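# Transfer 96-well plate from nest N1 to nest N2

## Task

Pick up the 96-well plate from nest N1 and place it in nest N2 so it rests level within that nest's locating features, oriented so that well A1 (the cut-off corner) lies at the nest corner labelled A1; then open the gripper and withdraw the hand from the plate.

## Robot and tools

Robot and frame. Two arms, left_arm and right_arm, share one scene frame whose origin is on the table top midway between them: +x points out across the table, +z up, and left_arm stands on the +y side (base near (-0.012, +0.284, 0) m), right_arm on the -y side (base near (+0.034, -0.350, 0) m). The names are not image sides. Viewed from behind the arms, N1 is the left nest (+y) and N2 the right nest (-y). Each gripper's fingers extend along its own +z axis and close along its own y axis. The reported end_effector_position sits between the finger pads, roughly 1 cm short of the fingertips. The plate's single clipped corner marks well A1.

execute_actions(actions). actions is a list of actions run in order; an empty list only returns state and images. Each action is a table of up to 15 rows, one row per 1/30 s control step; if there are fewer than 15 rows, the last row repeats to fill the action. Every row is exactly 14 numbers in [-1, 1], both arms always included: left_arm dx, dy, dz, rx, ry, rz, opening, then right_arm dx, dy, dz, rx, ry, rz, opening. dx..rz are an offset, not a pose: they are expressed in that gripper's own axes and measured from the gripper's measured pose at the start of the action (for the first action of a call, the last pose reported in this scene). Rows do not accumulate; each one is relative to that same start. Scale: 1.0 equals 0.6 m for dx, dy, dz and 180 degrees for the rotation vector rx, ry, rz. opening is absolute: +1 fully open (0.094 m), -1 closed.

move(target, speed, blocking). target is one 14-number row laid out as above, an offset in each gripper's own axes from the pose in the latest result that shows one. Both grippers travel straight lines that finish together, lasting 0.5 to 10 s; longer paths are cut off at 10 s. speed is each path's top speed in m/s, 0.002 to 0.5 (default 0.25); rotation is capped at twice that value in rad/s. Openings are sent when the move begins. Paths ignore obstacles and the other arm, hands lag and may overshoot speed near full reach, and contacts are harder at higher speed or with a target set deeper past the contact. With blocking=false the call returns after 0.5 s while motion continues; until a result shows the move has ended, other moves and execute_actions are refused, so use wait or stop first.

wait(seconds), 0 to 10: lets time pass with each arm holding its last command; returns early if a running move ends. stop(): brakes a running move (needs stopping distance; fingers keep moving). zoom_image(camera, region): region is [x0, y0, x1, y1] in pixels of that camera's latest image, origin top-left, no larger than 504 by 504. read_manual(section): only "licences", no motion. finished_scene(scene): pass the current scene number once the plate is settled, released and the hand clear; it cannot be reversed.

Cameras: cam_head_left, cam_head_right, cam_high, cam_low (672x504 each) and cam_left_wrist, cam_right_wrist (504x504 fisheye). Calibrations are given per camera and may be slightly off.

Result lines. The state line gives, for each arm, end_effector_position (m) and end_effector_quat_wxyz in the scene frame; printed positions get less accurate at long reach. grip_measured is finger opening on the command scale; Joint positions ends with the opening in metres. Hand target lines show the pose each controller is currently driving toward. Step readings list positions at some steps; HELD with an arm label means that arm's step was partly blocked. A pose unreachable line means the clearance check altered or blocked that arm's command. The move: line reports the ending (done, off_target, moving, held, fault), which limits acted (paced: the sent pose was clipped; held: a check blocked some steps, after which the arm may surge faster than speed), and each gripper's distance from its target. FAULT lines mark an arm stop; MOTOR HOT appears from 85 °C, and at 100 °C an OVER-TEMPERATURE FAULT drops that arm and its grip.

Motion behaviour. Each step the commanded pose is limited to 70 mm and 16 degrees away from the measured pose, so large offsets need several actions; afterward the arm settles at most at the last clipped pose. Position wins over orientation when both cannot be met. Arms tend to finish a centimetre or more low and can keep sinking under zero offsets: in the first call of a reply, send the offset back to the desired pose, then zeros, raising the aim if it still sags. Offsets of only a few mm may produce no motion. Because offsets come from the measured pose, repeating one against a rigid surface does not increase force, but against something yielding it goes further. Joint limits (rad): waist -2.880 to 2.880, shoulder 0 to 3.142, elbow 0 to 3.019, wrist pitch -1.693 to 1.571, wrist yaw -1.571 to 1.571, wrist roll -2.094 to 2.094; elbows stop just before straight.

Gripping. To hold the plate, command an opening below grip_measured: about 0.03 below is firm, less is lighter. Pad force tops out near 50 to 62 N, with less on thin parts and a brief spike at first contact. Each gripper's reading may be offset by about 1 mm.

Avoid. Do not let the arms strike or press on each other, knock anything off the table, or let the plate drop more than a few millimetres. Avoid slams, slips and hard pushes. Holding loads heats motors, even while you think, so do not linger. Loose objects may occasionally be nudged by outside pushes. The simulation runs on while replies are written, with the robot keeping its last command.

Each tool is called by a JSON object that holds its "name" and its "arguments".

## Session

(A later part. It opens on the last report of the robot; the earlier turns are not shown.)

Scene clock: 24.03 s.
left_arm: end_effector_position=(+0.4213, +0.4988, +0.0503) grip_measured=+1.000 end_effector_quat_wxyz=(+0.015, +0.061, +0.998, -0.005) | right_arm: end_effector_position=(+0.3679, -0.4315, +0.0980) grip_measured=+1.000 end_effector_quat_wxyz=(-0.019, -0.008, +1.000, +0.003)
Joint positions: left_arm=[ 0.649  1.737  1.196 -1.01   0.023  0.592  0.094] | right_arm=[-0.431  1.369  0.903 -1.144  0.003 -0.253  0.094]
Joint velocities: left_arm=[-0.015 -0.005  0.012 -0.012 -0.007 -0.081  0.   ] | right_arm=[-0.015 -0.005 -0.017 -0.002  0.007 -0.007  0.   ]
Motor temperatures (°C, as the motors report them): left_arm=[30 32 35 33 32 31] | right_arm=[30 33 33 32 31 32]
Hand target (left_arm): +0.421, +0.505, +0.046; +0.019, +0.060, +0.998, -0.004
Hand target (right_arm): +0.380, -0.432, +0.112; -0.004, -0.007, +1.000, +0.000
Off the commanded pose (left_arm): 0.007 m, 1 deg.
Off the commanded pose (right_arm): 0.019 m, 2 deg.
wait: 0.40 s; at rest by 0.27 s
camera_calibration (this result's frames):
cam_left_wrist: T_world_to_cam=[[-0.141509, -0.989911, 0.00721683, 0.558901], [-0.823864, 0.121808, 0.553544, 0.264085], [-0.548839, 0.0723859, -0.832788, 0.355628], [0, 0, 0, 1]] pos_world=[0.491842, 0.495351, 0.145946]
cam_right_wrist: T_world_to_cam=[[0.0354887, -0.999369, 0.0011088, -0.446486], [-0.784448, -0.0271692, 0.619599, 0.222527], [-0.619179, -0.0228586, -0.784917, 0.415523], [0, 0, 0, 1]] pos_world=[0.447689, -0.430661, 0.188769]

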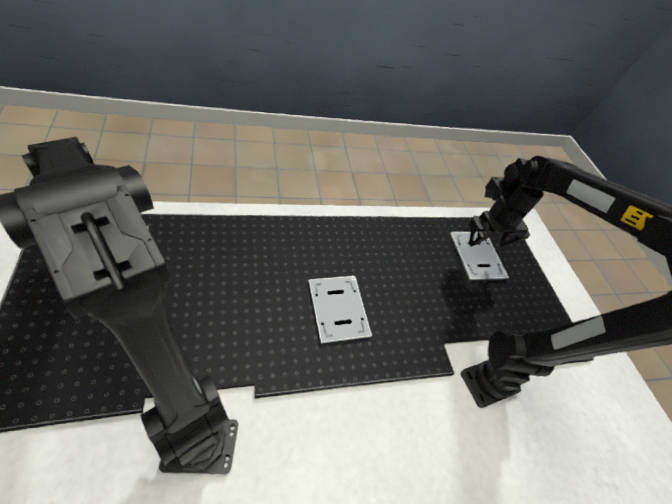

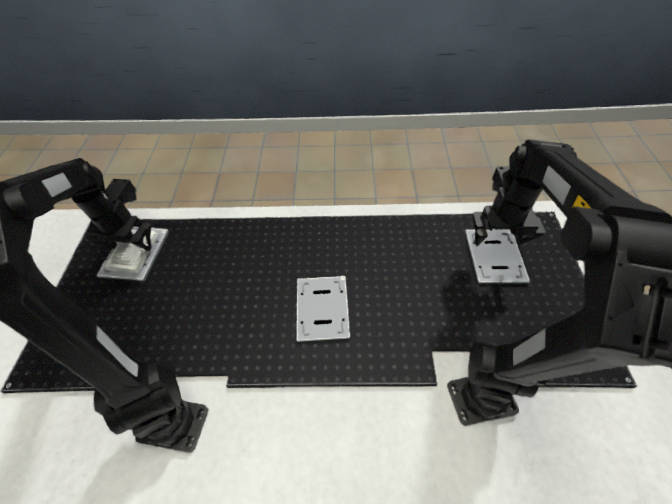

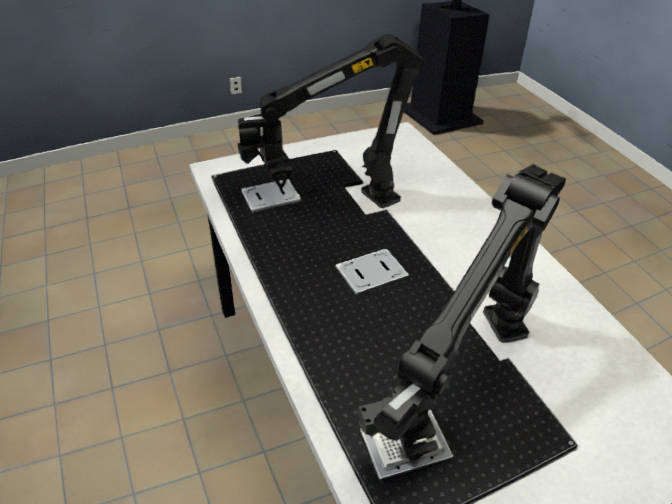

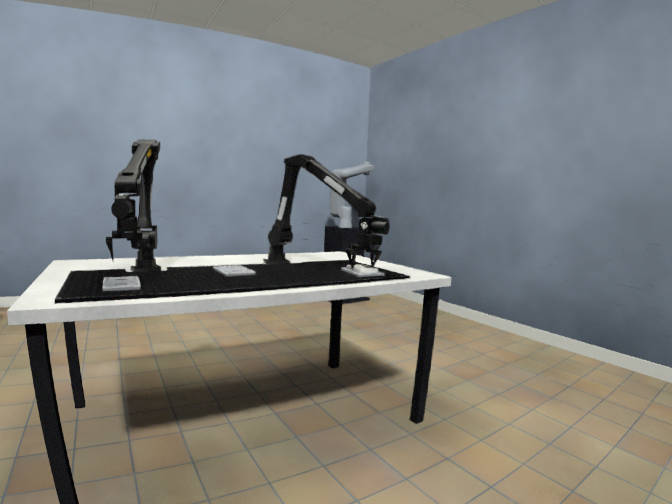

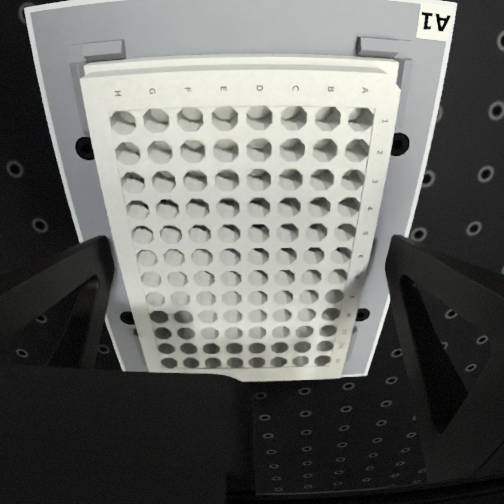

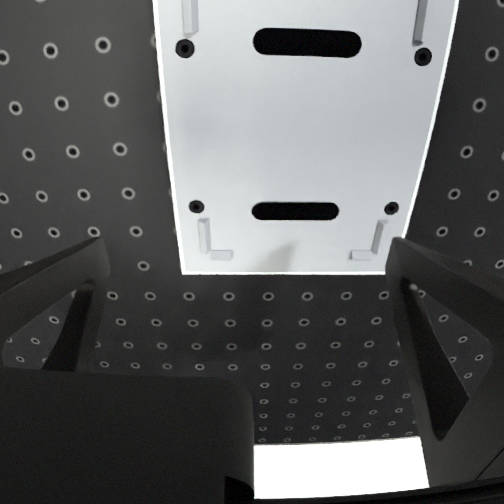

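{"name": "execute_actions", "arguments": {"actions": [[
[0.001,0.010,0.007,0,-0.002,0,1, -0.02,0,-0.023,0,-0.009,0,1],
[0.001,0.011,0.008,0,-0.002,0,1, -0.02,0,-0.023,0,-0.009,0,1],
[0.002,0.012,0.009,0,-0.002,0,1, -0.02,0,-0.023,0,-0.009,0,1],
[0.002,0.013,0.010,0,-0.002,0,1, -0.02,0,-0.023,0,-0.009,0,1],
[0.002,0.014,0.011,0,-0.002,0,1, -0.02,0,-0.023,0,-0.009,0,1],
[0.002,0.014,0.012,0,-0.002,0,0.95, -0.02,0,-0.023,0,-0.009,0,1],
[0.002,0.014,0.0125,0,-0.002,0,0.92, -0.02,0,-0.023,0,-0.009,0,1]
]]}}

Scene clock: 25.43 s.
left_arm: end_effector_position=(+0.4209, +0.5016, +0.0503) grip_measured=+0.922 end_effector_quat_wxyz=(+0.016, +0.062, +0.998, -0.005) | right_arm: end_effector_position=(+0.3681, -0.4307, +0.0980) grip_measured=+1.000 end_effector_quat_wxyz=(-0.019, -0.008, +1.000, +0.005)
Joint positions: left_arm=[ 0.655  1.737  1.196 -1.006  0.025  0.599  0.09 ] | right_arm=[-0.43   1.369  0.903 -1.144 -0.001 -0.252  0.094]
Joint velocities: left_arm=[-0.005  0.005 -0.007 -0.017  0.007 -0.022 -0.001] | right_arm=[-0.015  0.005 -0.012  0.002 -0.022  0.037  0.   ]
Motor temperatures (°C, as the motors report them): left_arm=[30 32 35 33 32 31] | right_arm=[30 33 33 32 31 32]
Hand target (left_arm): +0.421, +0.507, +0.043; +0.018, +0.061, +0.998, -0.005
Hand target (right_arm): +0.380, -0.431, +0.111; -0.005, -0.008, +1.000, +0.003
Off the commanded pose (left_arm): 0.009 m, 0 deg.
Off the commanded pose (right_arm): 0.018 m, 2 deg.
Step readings (end_effector_position):
0: left_arm (+0.4213, +0.4988, +0.0503) | right_arm (+0.3679, -0.4313, +0.0980)
1: left_arm (+0.4214, +0.4986, +0.0503) | right_arm (+0.3679, -0.4312, +0.0980)
2: left_arm (+0.4214, +0.4986, +0.0503) | right_arm (+0.3680, -0.4310, +0.0980)
4: left_arm (+0.4213, +0.4989, +0.0503) | right_arm (+0.3680, -0.4309, +0.0980)
8: left_arm (+0.4209, +0.5005, +0.0503) | right_arm (+0.3680, -0.4308, +0.0980)
15: end_effector_position above
camera_calibration (this result's frames):
cam_left_wrist: T_world_to_cam=[[-0.143074, -0.989692, 0.00623857, 0.562201], [-0.825792, 0.12285, 0.550432, 0.263807], [-0.545524, 0.0736008, -0.834857, 0.353298], [0, 0, 0, 1]] pos_world=[0.491019, 0.497994, 0.146239]
cam_right_wrist: T_world_to_cam=[[0.0345797, -0.999399, -0.00252029, -0.445051], [-0.785021, -0.0287226, 0.618803, 0.222313], [-0.618504, -0.0194196, -0.785542, 0.416948], [0, 0, 0, 1]] pos_world=[0.447794, -0.430301, 0.188841]

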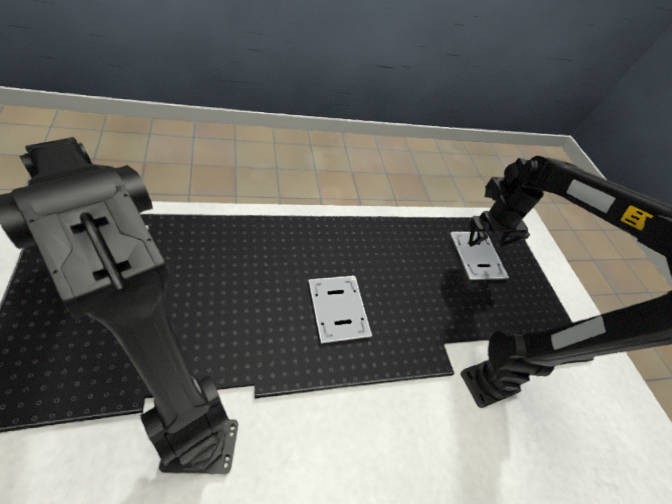

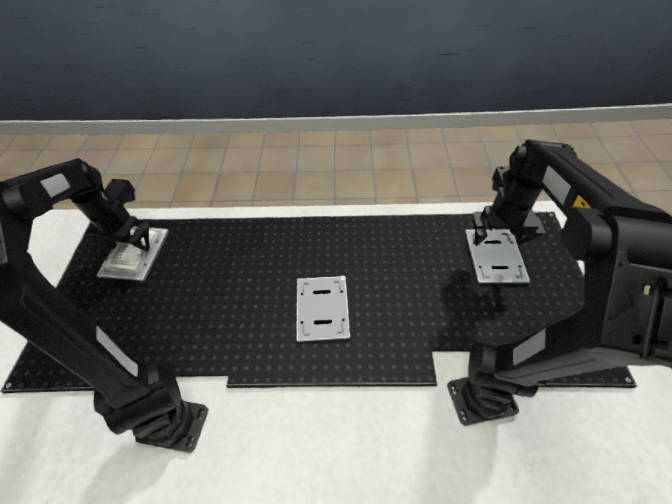

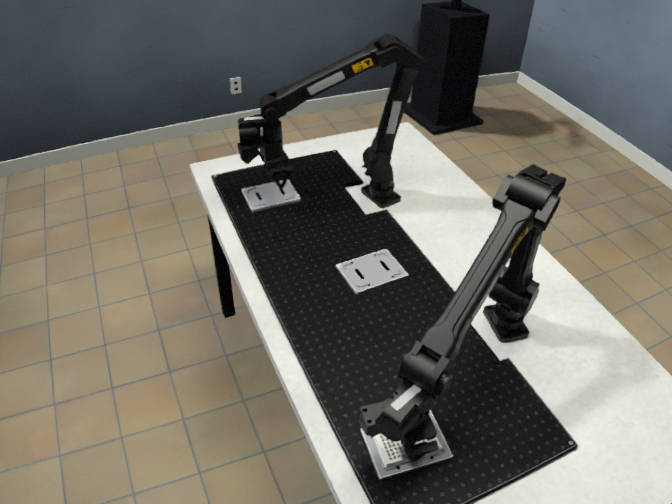

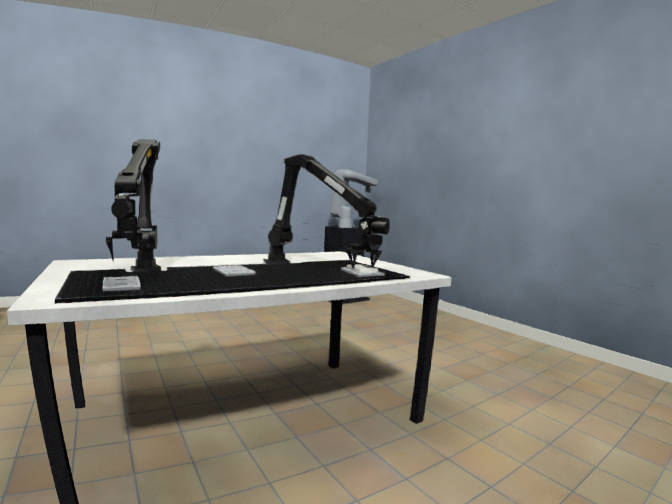

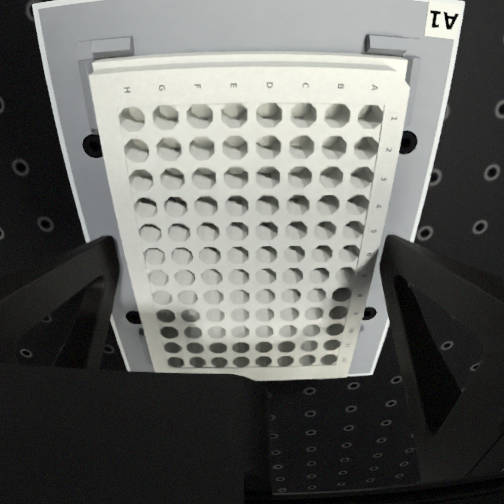

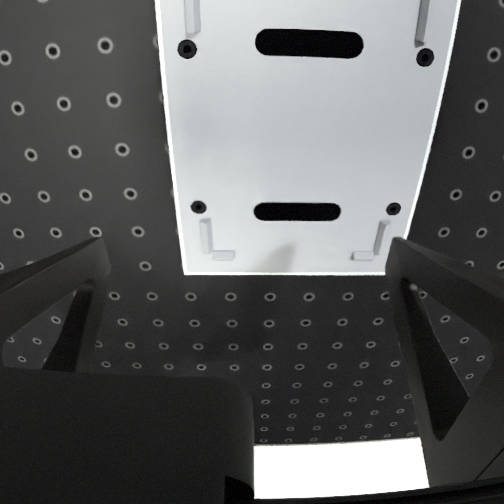

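{"name": "execute_actions", "arguments": {"actions": [[
[0.002,0.008,0.010,-0.001,-0.002,0,0.92, -0.02,0,-0.023,0,-0.009,0,1],
[0.0025,0.008,0.0125,-0.0018,-0.0026,0,0.92, -0.02,0,-0.023,0,-0.009,0,1],
[0.0025,0.008,0.0125,-0.0018,-0.0026,0,0.92, -0.02,0,-0.023,0,-0.009,0,1],
[0.0025,0.008,0.0125,-0.0018,-0.0026,0,0.92, -0.02,0,-0.023,0,-0.009,0,1],
[0.0025,0.008,0.0125,-0.0018,-0.0026,0,0.91, -0.02,0,-0.023,0,-0.009,0,1],
[0.0025,0.008,0.0125,-0.0018,-0.0026,0,0.90, -0.02,0,-0.023,0,-0.009,0,1],
[0.0025,0.008,0.0125,-0.0018,-0.0026,0,0.89, -0.02,0,-0.023,0,-0.009,0,1],
[0.0025,0.008,0.0125,-0.0018,-0.0026,0,0.88, -0.02,0,-0.023,0,-0.009,0,1],
[0.0025,0.008,0.0125,-0.0018,-0.0026,0,0.87, -0.02,0,-0.023,0,-0.009,0,1],
[0.0025,0.008,0.0125,-0.0018,-0.0026,0,0.86, -0.02,0,-0.023,0,-0.009,0,1],
[0.0025,0.008,0.0125,-0.0018,-0.0026,0,0.85, -0.02,0,-0.023,0,-0.009,0,1],
[0.0025,0.008,0.0125,-0.0018,-0.0026,0,0.84, -0.02,0,-0.023,0,-0.009,0,1],
[0.0025,0.008,0.0125,-0.0018,-0.0026,0,0.83, -0.02,0,-0.023,0,-0.009,0,1],
[0.0025,0.008,0.0125,-0.0018,-0.0026,0,0.82, -0.02,0,-0.023,0,-0.009,0,1],
[0.0025,0.008,0.0125,-0.0018,-0.0026,0,0.81, -0.02,0,-0.023,0,-0.009,0,1]
]]}}

Scene clock: 28.70 s.
left_arm: end_effector_position=(+0.4209, +0.5016, +0.0484) grip_measured=+0.816 end_effector_quat_wxyz=(+0.019, +0.062, +0.998, -0.003) | right_arm: end_effector_position=(+0.3682, -0.4301, +0.0980) grip_measured=+1.000 end_effector_quat_wxyz=(-0.018, -0.008, +1.000, +0.007)
Joint positions: left_arm=[ 0.655  1.737  1.19  -0.995  0.025  0.6    0.085] | right_arm=[-0.43   1.369  0.903 -1.144 -0.005 -0.252  0.094]
Joint velocities: left_arm=[-0.015 -0.005 -0.012  0.002  0.022  0.022 -0.008] | right_arm=[-0.005 -0.015 -0.017  0.007  0.022  0.022  0.   ]
Motor temperatures (°C, as the motors report them): left_arm=[30 33 35 33 32 31] | right_arm=[30 33 34 32 31 32]
Hand target (left_arm): +0.420, +0.506, +0.043; +0.021, +0.062, +0.998, -0.002
Hand target (right_arm): +0.380, -0.431, +0.111; -0.004, -0.008, +1.000, +0.005
Off the commanded pose (left_arm): 0.007 m, 0 deg.
Off the commanded pose (right_arm): 0.018 m, 2 deg.
Step readings (end_effector_position):
0: left_arm (+0.4209, +0.5016, +0.0503) | right_arm (+0.3680, -0.4308, +0.0980)
1: left_arm (+0.4210, +0.5016, +0.0503) | right_arm (+0.3681, -0.4304, +0.0980)
2: left_arm (+0.4213, +0.5018, +0.0501) | right_arm (+0.3682, -0.4302, +0.0980)
4: left_arm (+0.4216, +0.5019, +0.0494) | right_arm (+0.3682, -0.4302, +0.0980)
8: left_arm (+0.4207, +0.5015, +0.0484) | right_arm (+0.3682, -0.4301, +0.0980)
15: end_effector_position above
camera_calibration (this result's frames):
cam_left_wrist: T_world_to_cam=[[-0.14385, -0.989594, 0.00333058, 0.562638], [-0.828122, 0.122219, 0.547062, 0.266356], [-0.541776, 0.0759366, -0.837086, 0.349023], [0, 0, 0, 1]] pos_world=[0.490603, 0.497726, 0.144575]
cam_right_wrist: T_world_to_cam=[[0.0344356, -0.999388, -0.00619312, -0.444001], [-0.785577, -0.0308981, 0.617992, 0.221799], [-0.617805, -0.0164158, -0.78616, 0.418152], [0, 0, 0, 1]] pos_world=[0.447866, -0.430012, 0.188915]

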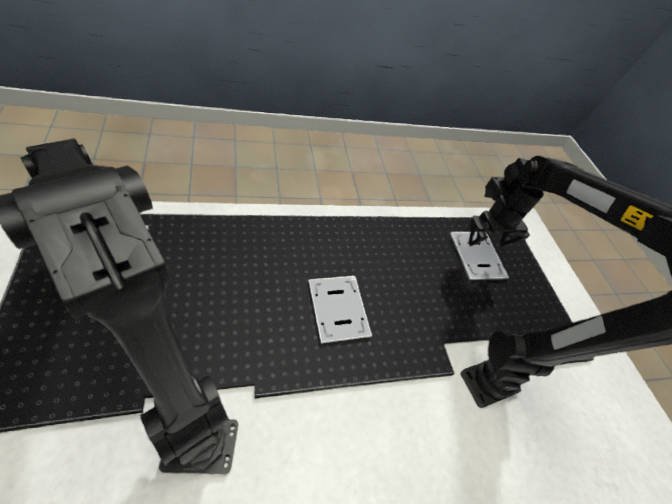

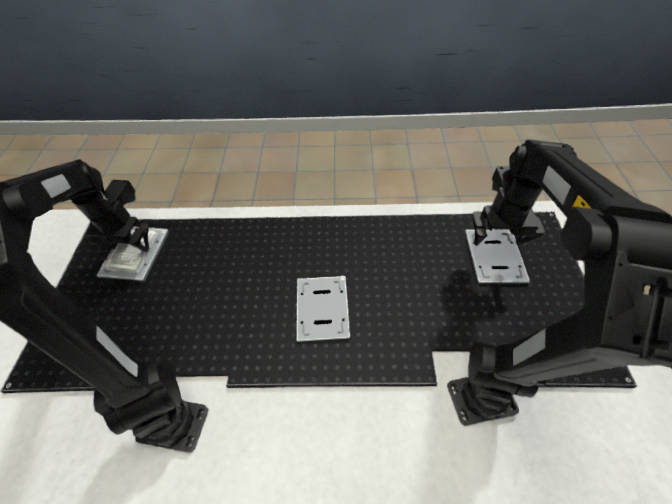

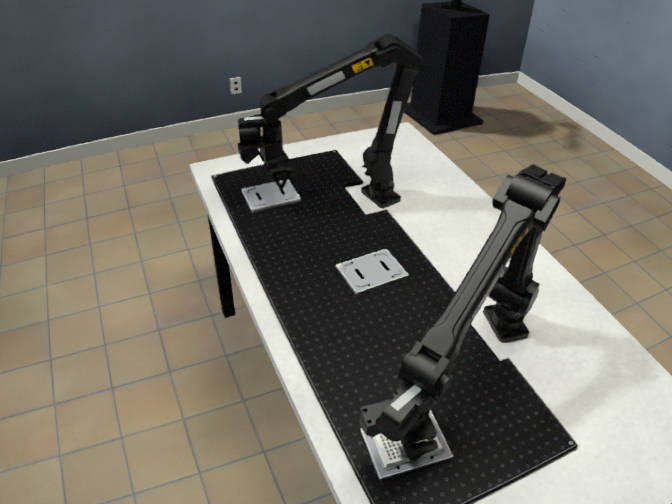

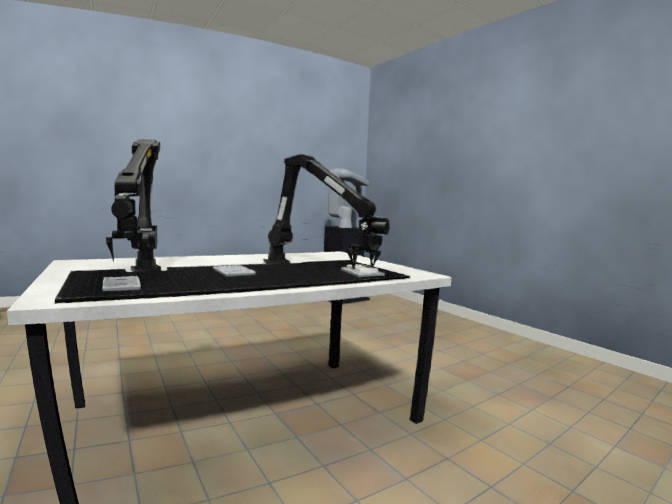

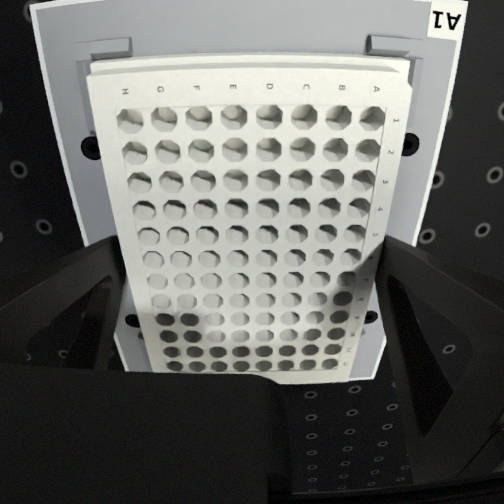

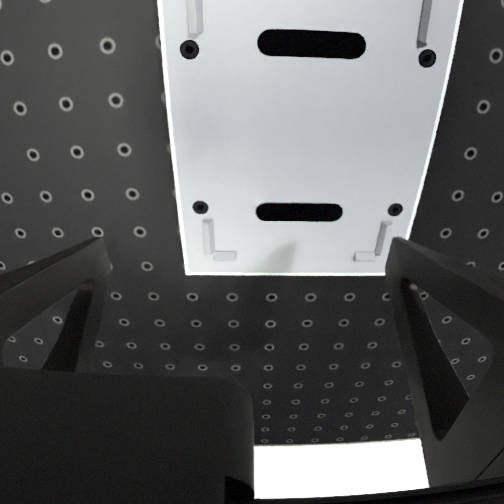

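{"name": "execute_actions", "arguments": {"actions": [[
[0.0,0.004,0.002,0,0,0,0.80, -0.02,0,-0.023,0,-0.009,0,1],
[0.0,0.003,0.0,0,0,0,0.79, -0.02,0,-0.023,0,-0.009,0,1],
[0.0,0.002,0.0,0,0,0,0.78, -0.02,0,-0.023,0,-0.009,0,1],
[0.0,0.0,0.0,0,0,0,0.77, -0.02,0,-0.023,0,-0.009,0,1],
[0.0,0.0,0.0,0,0,0,0.76, -0.02,0,-0.023,0,-0.009,0,1],
[0.0,0.0,0.0,0,0,0,0.75, -0.02,0,-0.023,0,-0.009,0,1],
[-0.003,0.002,-0.003,-0.001,-0.0013,0,0.74, -0.02,0,-0.023,0,-0.009,0,1],
[-0.003,0.002,-0.003,-0.001,-0.0013,0,0.73, -0.02,0,-0.023,0,-0.009,0,1],
[-0.006,0.004,-0.0055,-0.0018,-0.0026,0,0.72, -0.02,0,-0.023,0,-0.009,0,1],
[-0.006,0.004,-0.0055,-0.0018,-0.0026,0,0.71, -0.02,0,-0.023,0,-0.009,0,1],
[-0.009,0.006,-0.0083,-0.0027,-0.004,0,0.71, -0.02,0,-0.023,0,-0.009,0,1],
[-0.0123,0.0083,-0.0111,-0.0036,-0.0053,0,0.71, -0.02,0,-0.023,0,-0.009,0,1]
]]}}

Scene clock: 30.53 s.
left_arm: end_effector_position=(+0.4210, +0.5014, +0.0484) grip_measured=+0.724 end_effector_quat_wxyz=(+0.019, +0.062, +0.998, -0.004) | right_arm: end_effector_position=(+0.3684, -0.4294, +0.0980) grip_measured=+1.000 end_effector_quat_wxyz=(-0.018, -0.008, +1.000, +0.009)
Joint positions: left_arm=[ 0.655  1.737  1.19  -0.995  0.026  0.6    0.081] | right_arm=[-0.43   1.369  0.903 -1.144 -0.009 -0.252  0.094]
Joint velocities: left_arm=[-0.005  0.015 -0.002  0.002 -0.022  0.037 -0.   ] | right_arm=[-0.005  0.024  0.002 -0.022 -0.022 -0.051  0.   ]
Motor temperatures (°C, as the motors report them): left_arm=[30 33 35 33 32 31] | right_arm=[30 33 34 32 31 32]
Hand target (left_arm): +0.429, +0.506, +0.055; +0.027, +0.062, +0.998, +0.002
Hand target (right_arm): +0.380, -0.430, +0.111; -0.004, -0.008, +1.000, +0.007
Off the commanded pose (left_arm): 0.011 m, 1 deg.
Off the commanded pose (right_arm): 0.018 m, 2 deg.
Step readings (end_effector_position):
0: left_arm (+0.4209, +0.5016, +0.0484) | right_arm (+0.3682, -0.4302, +0.0980)
1: left_arm (+0.4209, +0.5016, +0.0484) | right_arm (+0.3683, -0.4297, +0.0980)
2: left_arm (+0.4209, +0.5016, +0.0484) | right_arm (+0.3683, -0.4296, +0.0980)
4: left_arm (+0.4209, +0.5016, +0.0484) | right_arm (+0.3683, -0.4296, +0.0980)
8: left_arm (+0.4210, +0.5014, +0.0484) | right_arm (+0.3684, -0.4294, +0.0980)
15: end_effector_position above
camera_calibration (this result's frames):
cam_left_wrist: T_world_to_cam=[[-0.143884, -0.989585, 0.00426144, 0.562443], [-0.828405, 0.122802, 0.546503, 0.266303], [-0.541335, 0.0751029, -0.837446, 0.349338], [0, 0, 0, 1]] pos_world=[0.490642, 0.497646, 0.14462]
cam_right_wrist: T_world_to_cam=[[0.0342948, -0.999363, -0.00986601, -0.442947], [-0.786133, -0.0330704, 0.617172, 0.221289], [-0.617105, -0.0134098, -0.786767, 0.419354], [0, 0, 0, 1]] pos_world=[0.447939, -0.429723, 0.18899]

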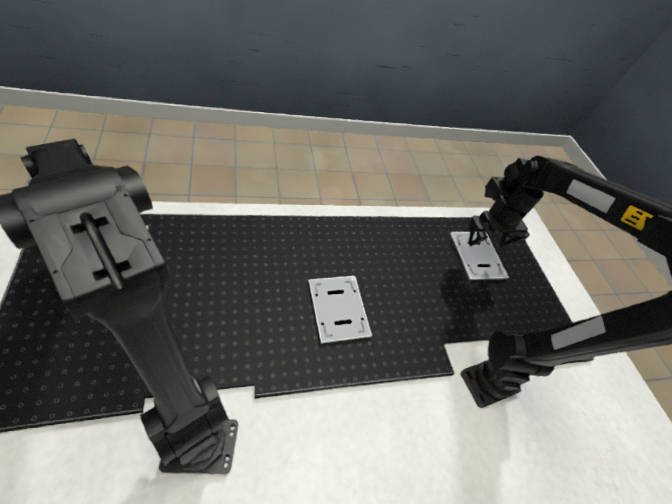

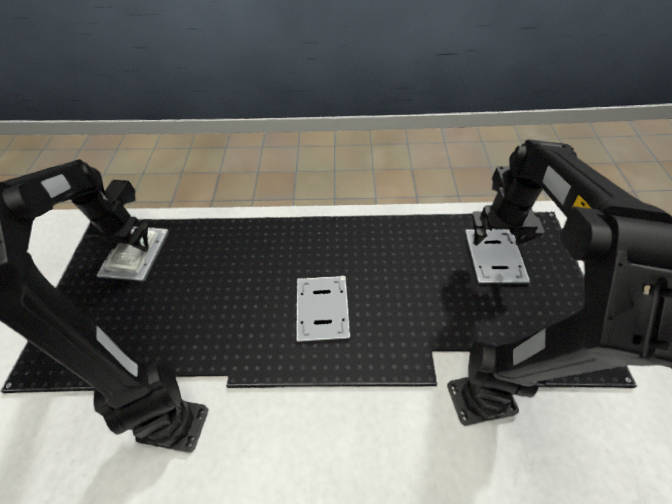

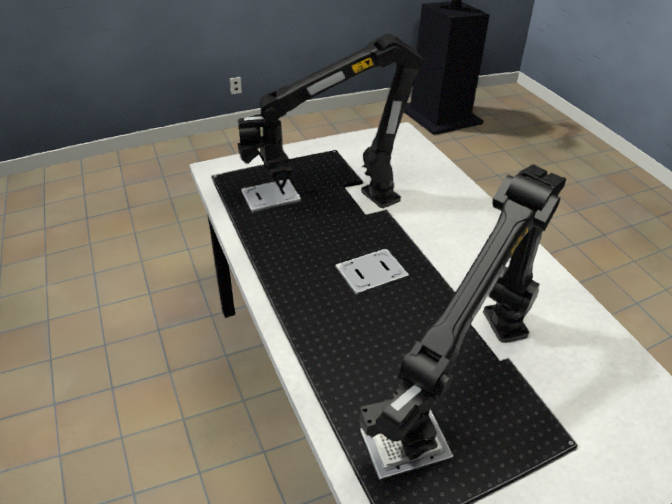

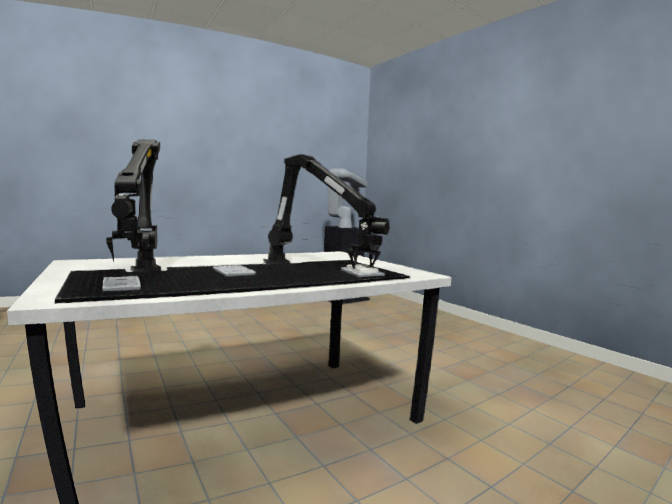

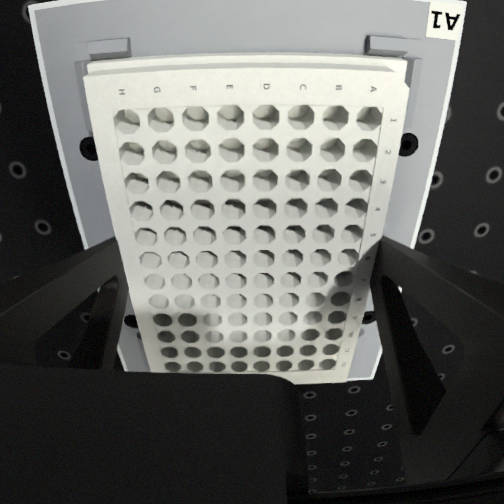

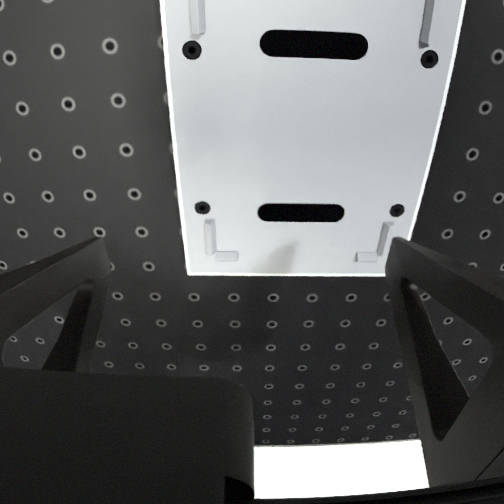

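{"name": "execute_actions", "arguments": {"actions": [[
[-0.0116,0.0079,-0.0157,-0.0040,-0.0058,0,0.69, -0.005,0,-0.006,0,0,0,1],
[-0.0111,0.0076,-0.0195,-0.0043,-0.0063,0,0.69, -0.005,0,-0.006,0,0,0,1],
[-0.0107,0.0073,-0.0233,-0.0047,-0.0068,0,0.69, -0.005,0,-0.006,0,0,0,1],
[-0.0106,0.0073,-0.0272,-0.0052,-0.0076,0,0.69, -0.005,0,-0.006,0,0,0,1],
[-0.0105,0.0072,-0.0310,-0.0058,-0.0084,0,0.69, -0.005,0,-0.006,0,0,0,1],
[-0.0100,0.0069,-0.0357,-0.0063,-0.0092,0,0.69, -0.005,0,-0.006,0,0,0,1],
[-0.0095,0.0065,-0.0402,-0.0067,-0.0097,0,0.69, -0.005,0,-0.006,0,0,0,1],
[-0.0081,0.0056,-0.0448,-0.0067,-0.0097,0,0.69, -0.005,0,-0.006,0,0,0,1],
[-0.0061,0.0041,-0.0493,-0.0063,-0.0092,0,0.69, -0.005,0,-0.006,0,0,0,1],
[-0.0037,0.0025,-0.0538,-0.0058,-0.0084,0,0.69, -0.005,0,-0.006,0,0,0,1],
[-0.0014,0.0009,-0.0583,-0.0052,-0.0076,0,0.69, -0.005,0,-0.006,0,0,0,1],
[0.0011,-0.0008,-0.0628,-0.0047,-0.0068,0,0.69, -0.005,0,-0.006,0,0,0,1],
[0.0032,-0.0022,-0.0667,-0.0041,-0.0060,0,0.69, -0.005,0,-0.006,0,0,0,1],
[0.0051,-0.0035,-0.0697,-0.0036,-0.0053,0,0.69, -0.005,0,-0.006,0,0,0,1],
[0.0065,-0.0044,-0.0718,-0.0032,-0.0047,0,0.69, -0.005,0,-0.006,0,0,0,1]
]]}}

{"name": "wait", "arguments": {"seconds": 0.3}}

Scene clock: 34.23 s.
left_arm: end_effector_position=(+0.4124, +0.4969, +0.0685) grip_measured=+0.709 end_effector_quat_wxyz=(+0.015, +0.062, +0.998, -0.006) | right_arm: end_effector_position=(+0.3683, -0.4296, +0.0980) grip_measured=+1.000 end_effector_quat_wxyz=(-0.018, -0.007, +1.000, +0.009)
Joint positions: left_arm=[ 0.655  1.692  1.19  -1.048  0.026  0.6    0.08 ] | right_arm=[-0.431  1.369  0.903 -1.144 -0.009 -0.252  0.094]
Joint velocities: left_arm=[-0.015 -0.21   0.002 -0.217 -0.037  0.007 -0.001] | right_arm=[ 0.005 -0.015 -0.012  0.017  0.037 -0.007  0.   ]
Motor temperatures (°C, as the motors report them): left_arm=[30 33 35 33 32 31] | right_arm=[30 33 34 32 31 32]
Hand target (left_arm): +0.416, +0.499, +0.091; +0.026, +0.062, +0.998, +0.001
Hand target (right_arm): +0.371, -0.430, +0.101; -0.018, -0.007, +1.000, +0.009
Off the commanded pose (left_arm): 0.023 m, 1 deg.
Off the commanded pose (right_arm): 0.005 m, 0 deg.
Step readings (end_effector_position):
0: left_arm (+0.4210, +0.5014, +0.0484) | right_arm (+0.3683, -0.4296, +0.0980)
1: left_arm (+0.4210, +0.5014, +0.0484) | right_arm (+0.3684, -0.4294, +0.0980)
2: left_arm (+0.4210, +0.5014, +0.0484) | right_arm (+0.3683, -0.4296, +0.0980)
4: left_arm (+0.4210, +0.5014, +0.0484) | right_arm (+0.3683, -0.4296, +0.0980)
8: left_arm (+0.4205, +0.5011, +0.0499) | right_arm (+0.3683, -0.4296, +0.0980)
15: end_effector_position above
camera_calibration (this result's frames):
cam_left_wrist: T_world_to_cam=[[-0.143837, -0.989561, 0.00891781, 0.556356], [-0.824494, 0.124818, 0.551933, 0.245705], [-0.547285, 0.0720359, -0.83384, 0.365583], [0, 0, 0, 1]] pos_world=[0.482685, 0.493545, 0.164263]
cam_right_wrist: T_world_to_cam=[[0.0339136, -0.999376, -0.00986601, -0.442939], [-0.786146, -0.0327705, 0.617172, 0.221395], [-0.61711, -0.0131744, -0.786767, 0.419436], [0, 0, 0, 1]] pos_world=[0.447908, -0.429881, 0.18899]

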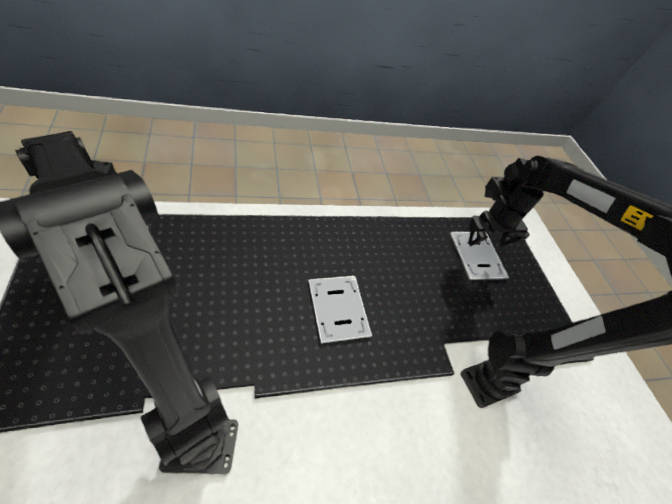

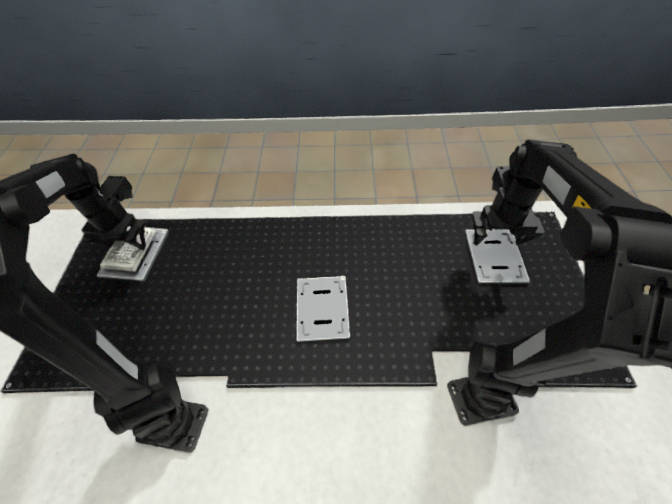

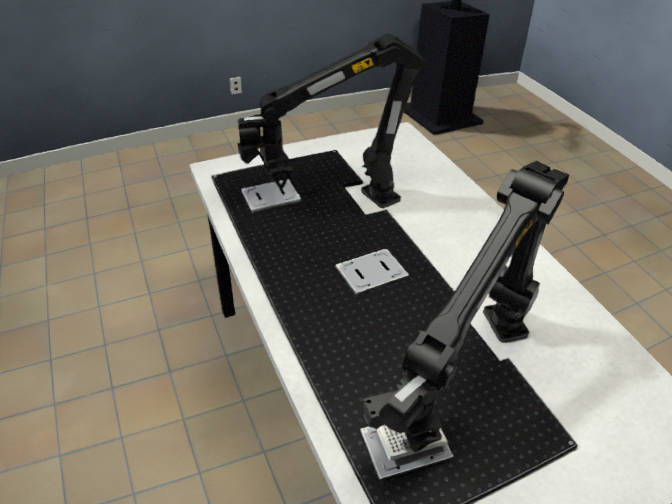

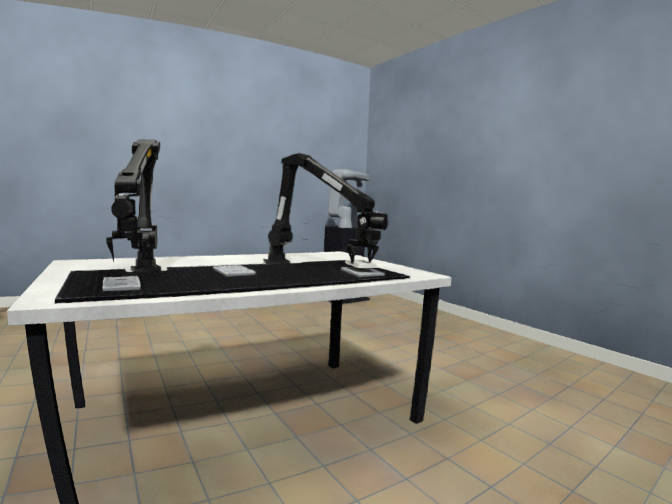

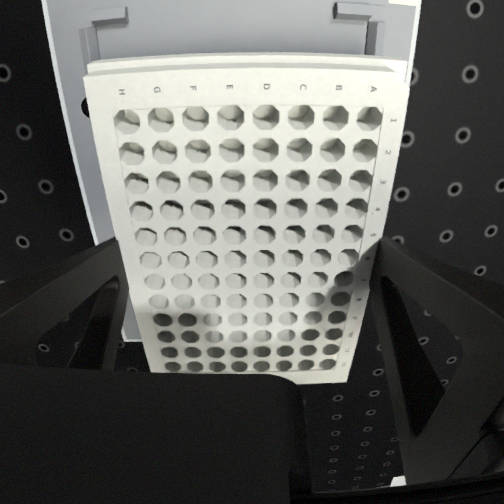

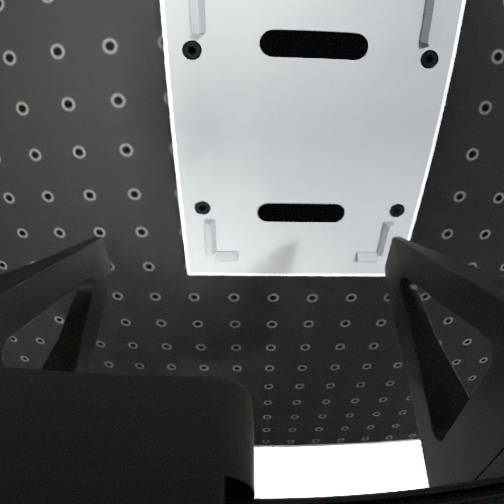

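Scene clock: 34.53 s.
left_arm: end_effector_position=(+0.4106, +0.4960, +0.0774) grip_measured=+0.709 end_effector_quat_wxyz=(+0.019, +0.062, +0.998, -0.004) | right_arm: end_effector_position=(+0.3683, -0.4296, +0.0980) grip_measured=+1.000 end_effector_quat_wxyz=(-0.018, -0.007, +1.000, +0.009)
Joint positions: left_arm=[ 0.655  1.672  1.19  -1.061  0.026  0.6    0.08 ] | right_arm=[-0.431  1.369  0.903 -1.144 -0.009 -0.252  0.094]
Joint velocities: left_arm=[-0.005  0.015 -0.022 -0.007 -0.037  0.007 -0.   ] | right_arm=[ 0.015 -0.005  0.002  0.002  0.022  0.022  0.   ]
Motor temperatures (°C, as the motors report them): left_arm=[30 33 35 33 32 31] | right_arm=[30 33 34 32 31 32]
Hand target (left_arm): +0.416, +0.499, +0.091; +0.027, +0.062, +0.998, +0.001
Hand target (right_arm): +0.371, -0.430, +0.101; -0.018, -0.007, +1.000, +0.009
Off the commanded pose (left_arm): 0.015 m, 1 deg.
Off the commanded pose (right_arm): 0.005 m, 0 deg.
wait: 0.30 s; no rest
camera_calibration (this result's frames):
cam_left_wrist: T_world_to_cam=[[-0.143881, -0.989584, 0.00470492, 0.555498], [-0.828034, 0.122993, 0.547022, 0.242217], [-0.541902, 0.0748102, -0.837105, 0.36878], [0, 0, 0, 1]] pos_world=[0.480332, 0.492332, 0.173596]
cam_right_wrist: T_world_to_cam=[[0.0339136, -0.999376, -0.00986601, -0.442939], [-0.786146, -0.0327705, 0.617172, 0.221395], [-0.61711, -0.0131744, -0.786767, 0.419436], [0, 0, 0, 1]] pos_world=[0.447908, -0.429881, 0.18899]

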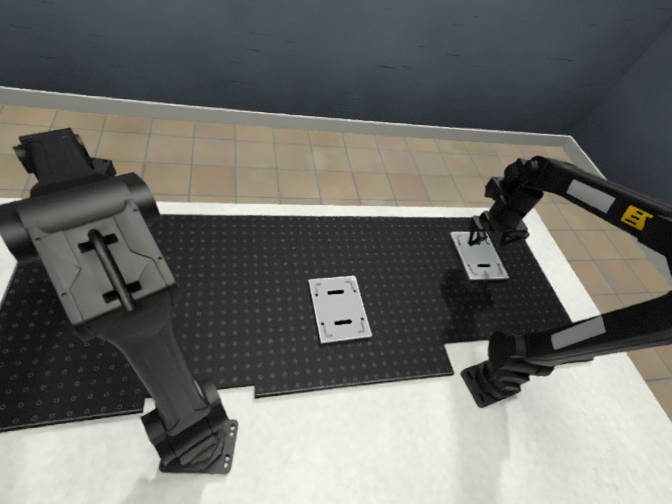

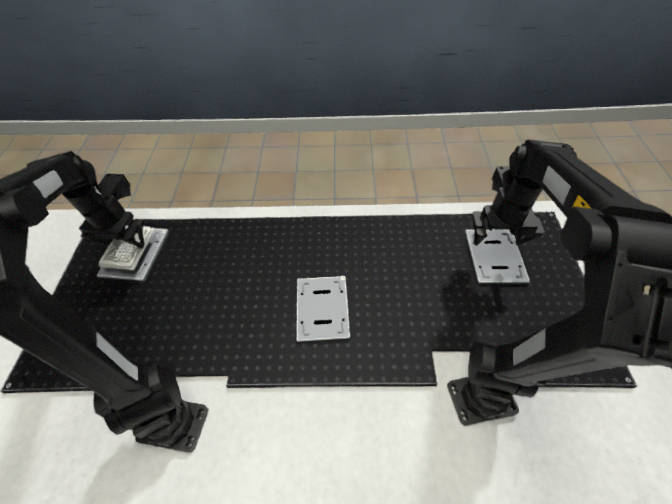

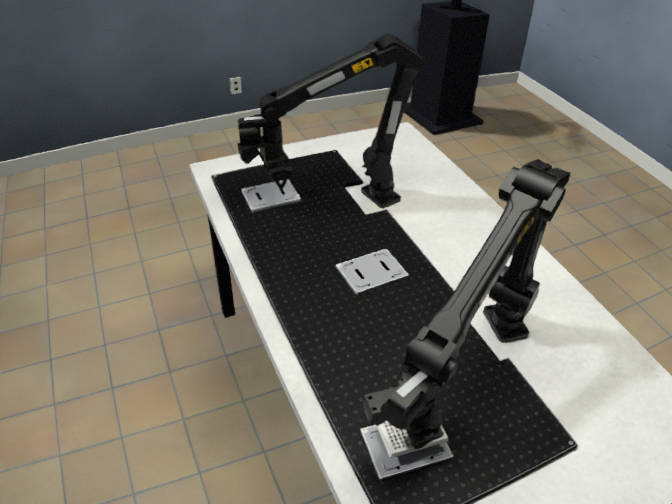

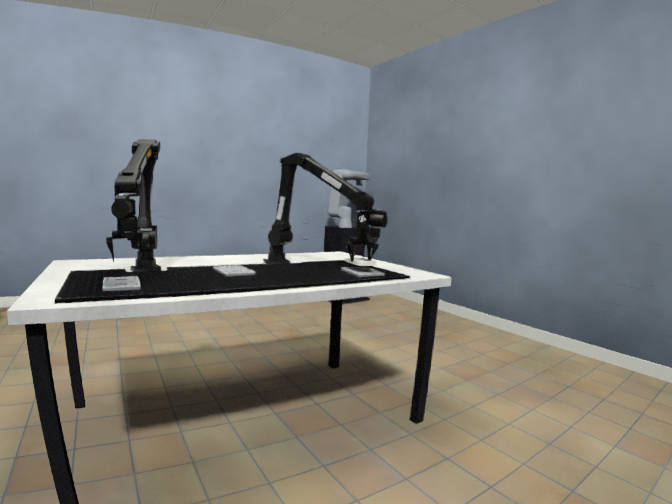

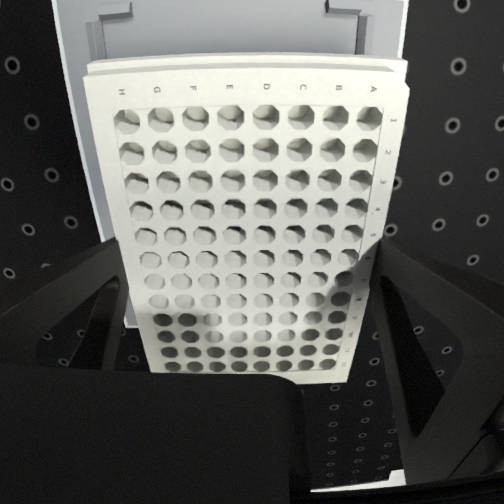

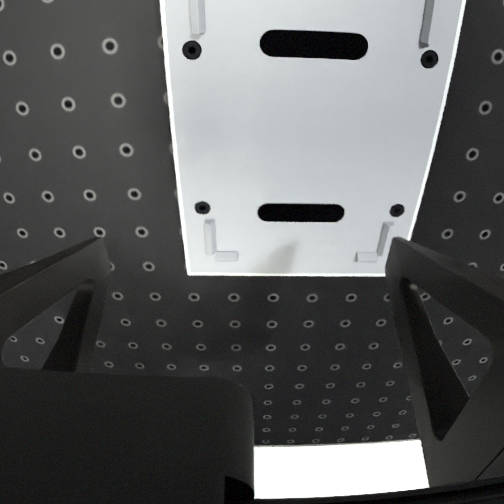

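{"name": "zoom_image", "arguments": {"camera": "cam_left_wrist", "region": [130, 290, 370, 400]}}

{"name": "zoom_image", "arguments": {"camera": "cam_left_wrist", "region": [70, 40, 430, 170]}}

{"name": "zoom_image", "arguments": {"camera": "cam_low", "region": [320, 225, 420, 290]}}

Region (130, 290, 370, 400) of cam_left_wrist's 504x504 image, scaled by 2.100, with more detail than that image has; it fills the top 231 rows of this view, and the rest is white.

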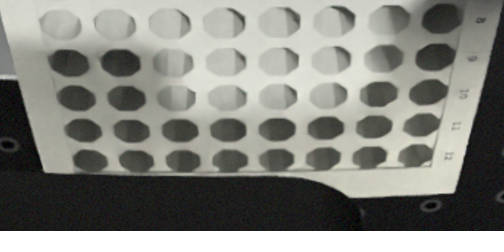

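Region (70, 40, 430, 170) of cam_left_wrist's 504x504 image, scaled by 1.400, with more detail than that image has; it fills the top 182 rows of this view, and the rest is white.

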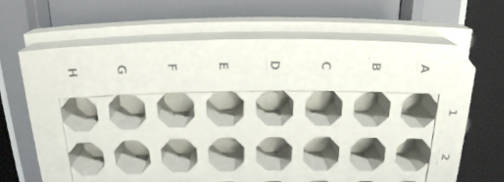

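Region (320, 225, 420, 290) of cam_low's 672x504 image, scaled by 5.040, with more detail than that image has; it fills the top 328 rows of this view, and the rest is white.

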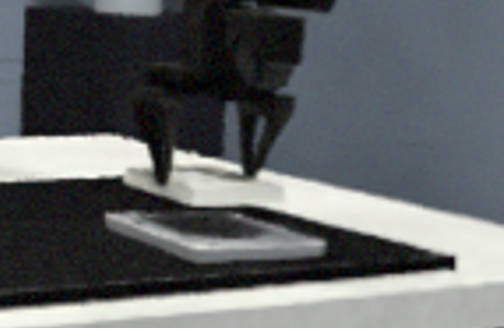

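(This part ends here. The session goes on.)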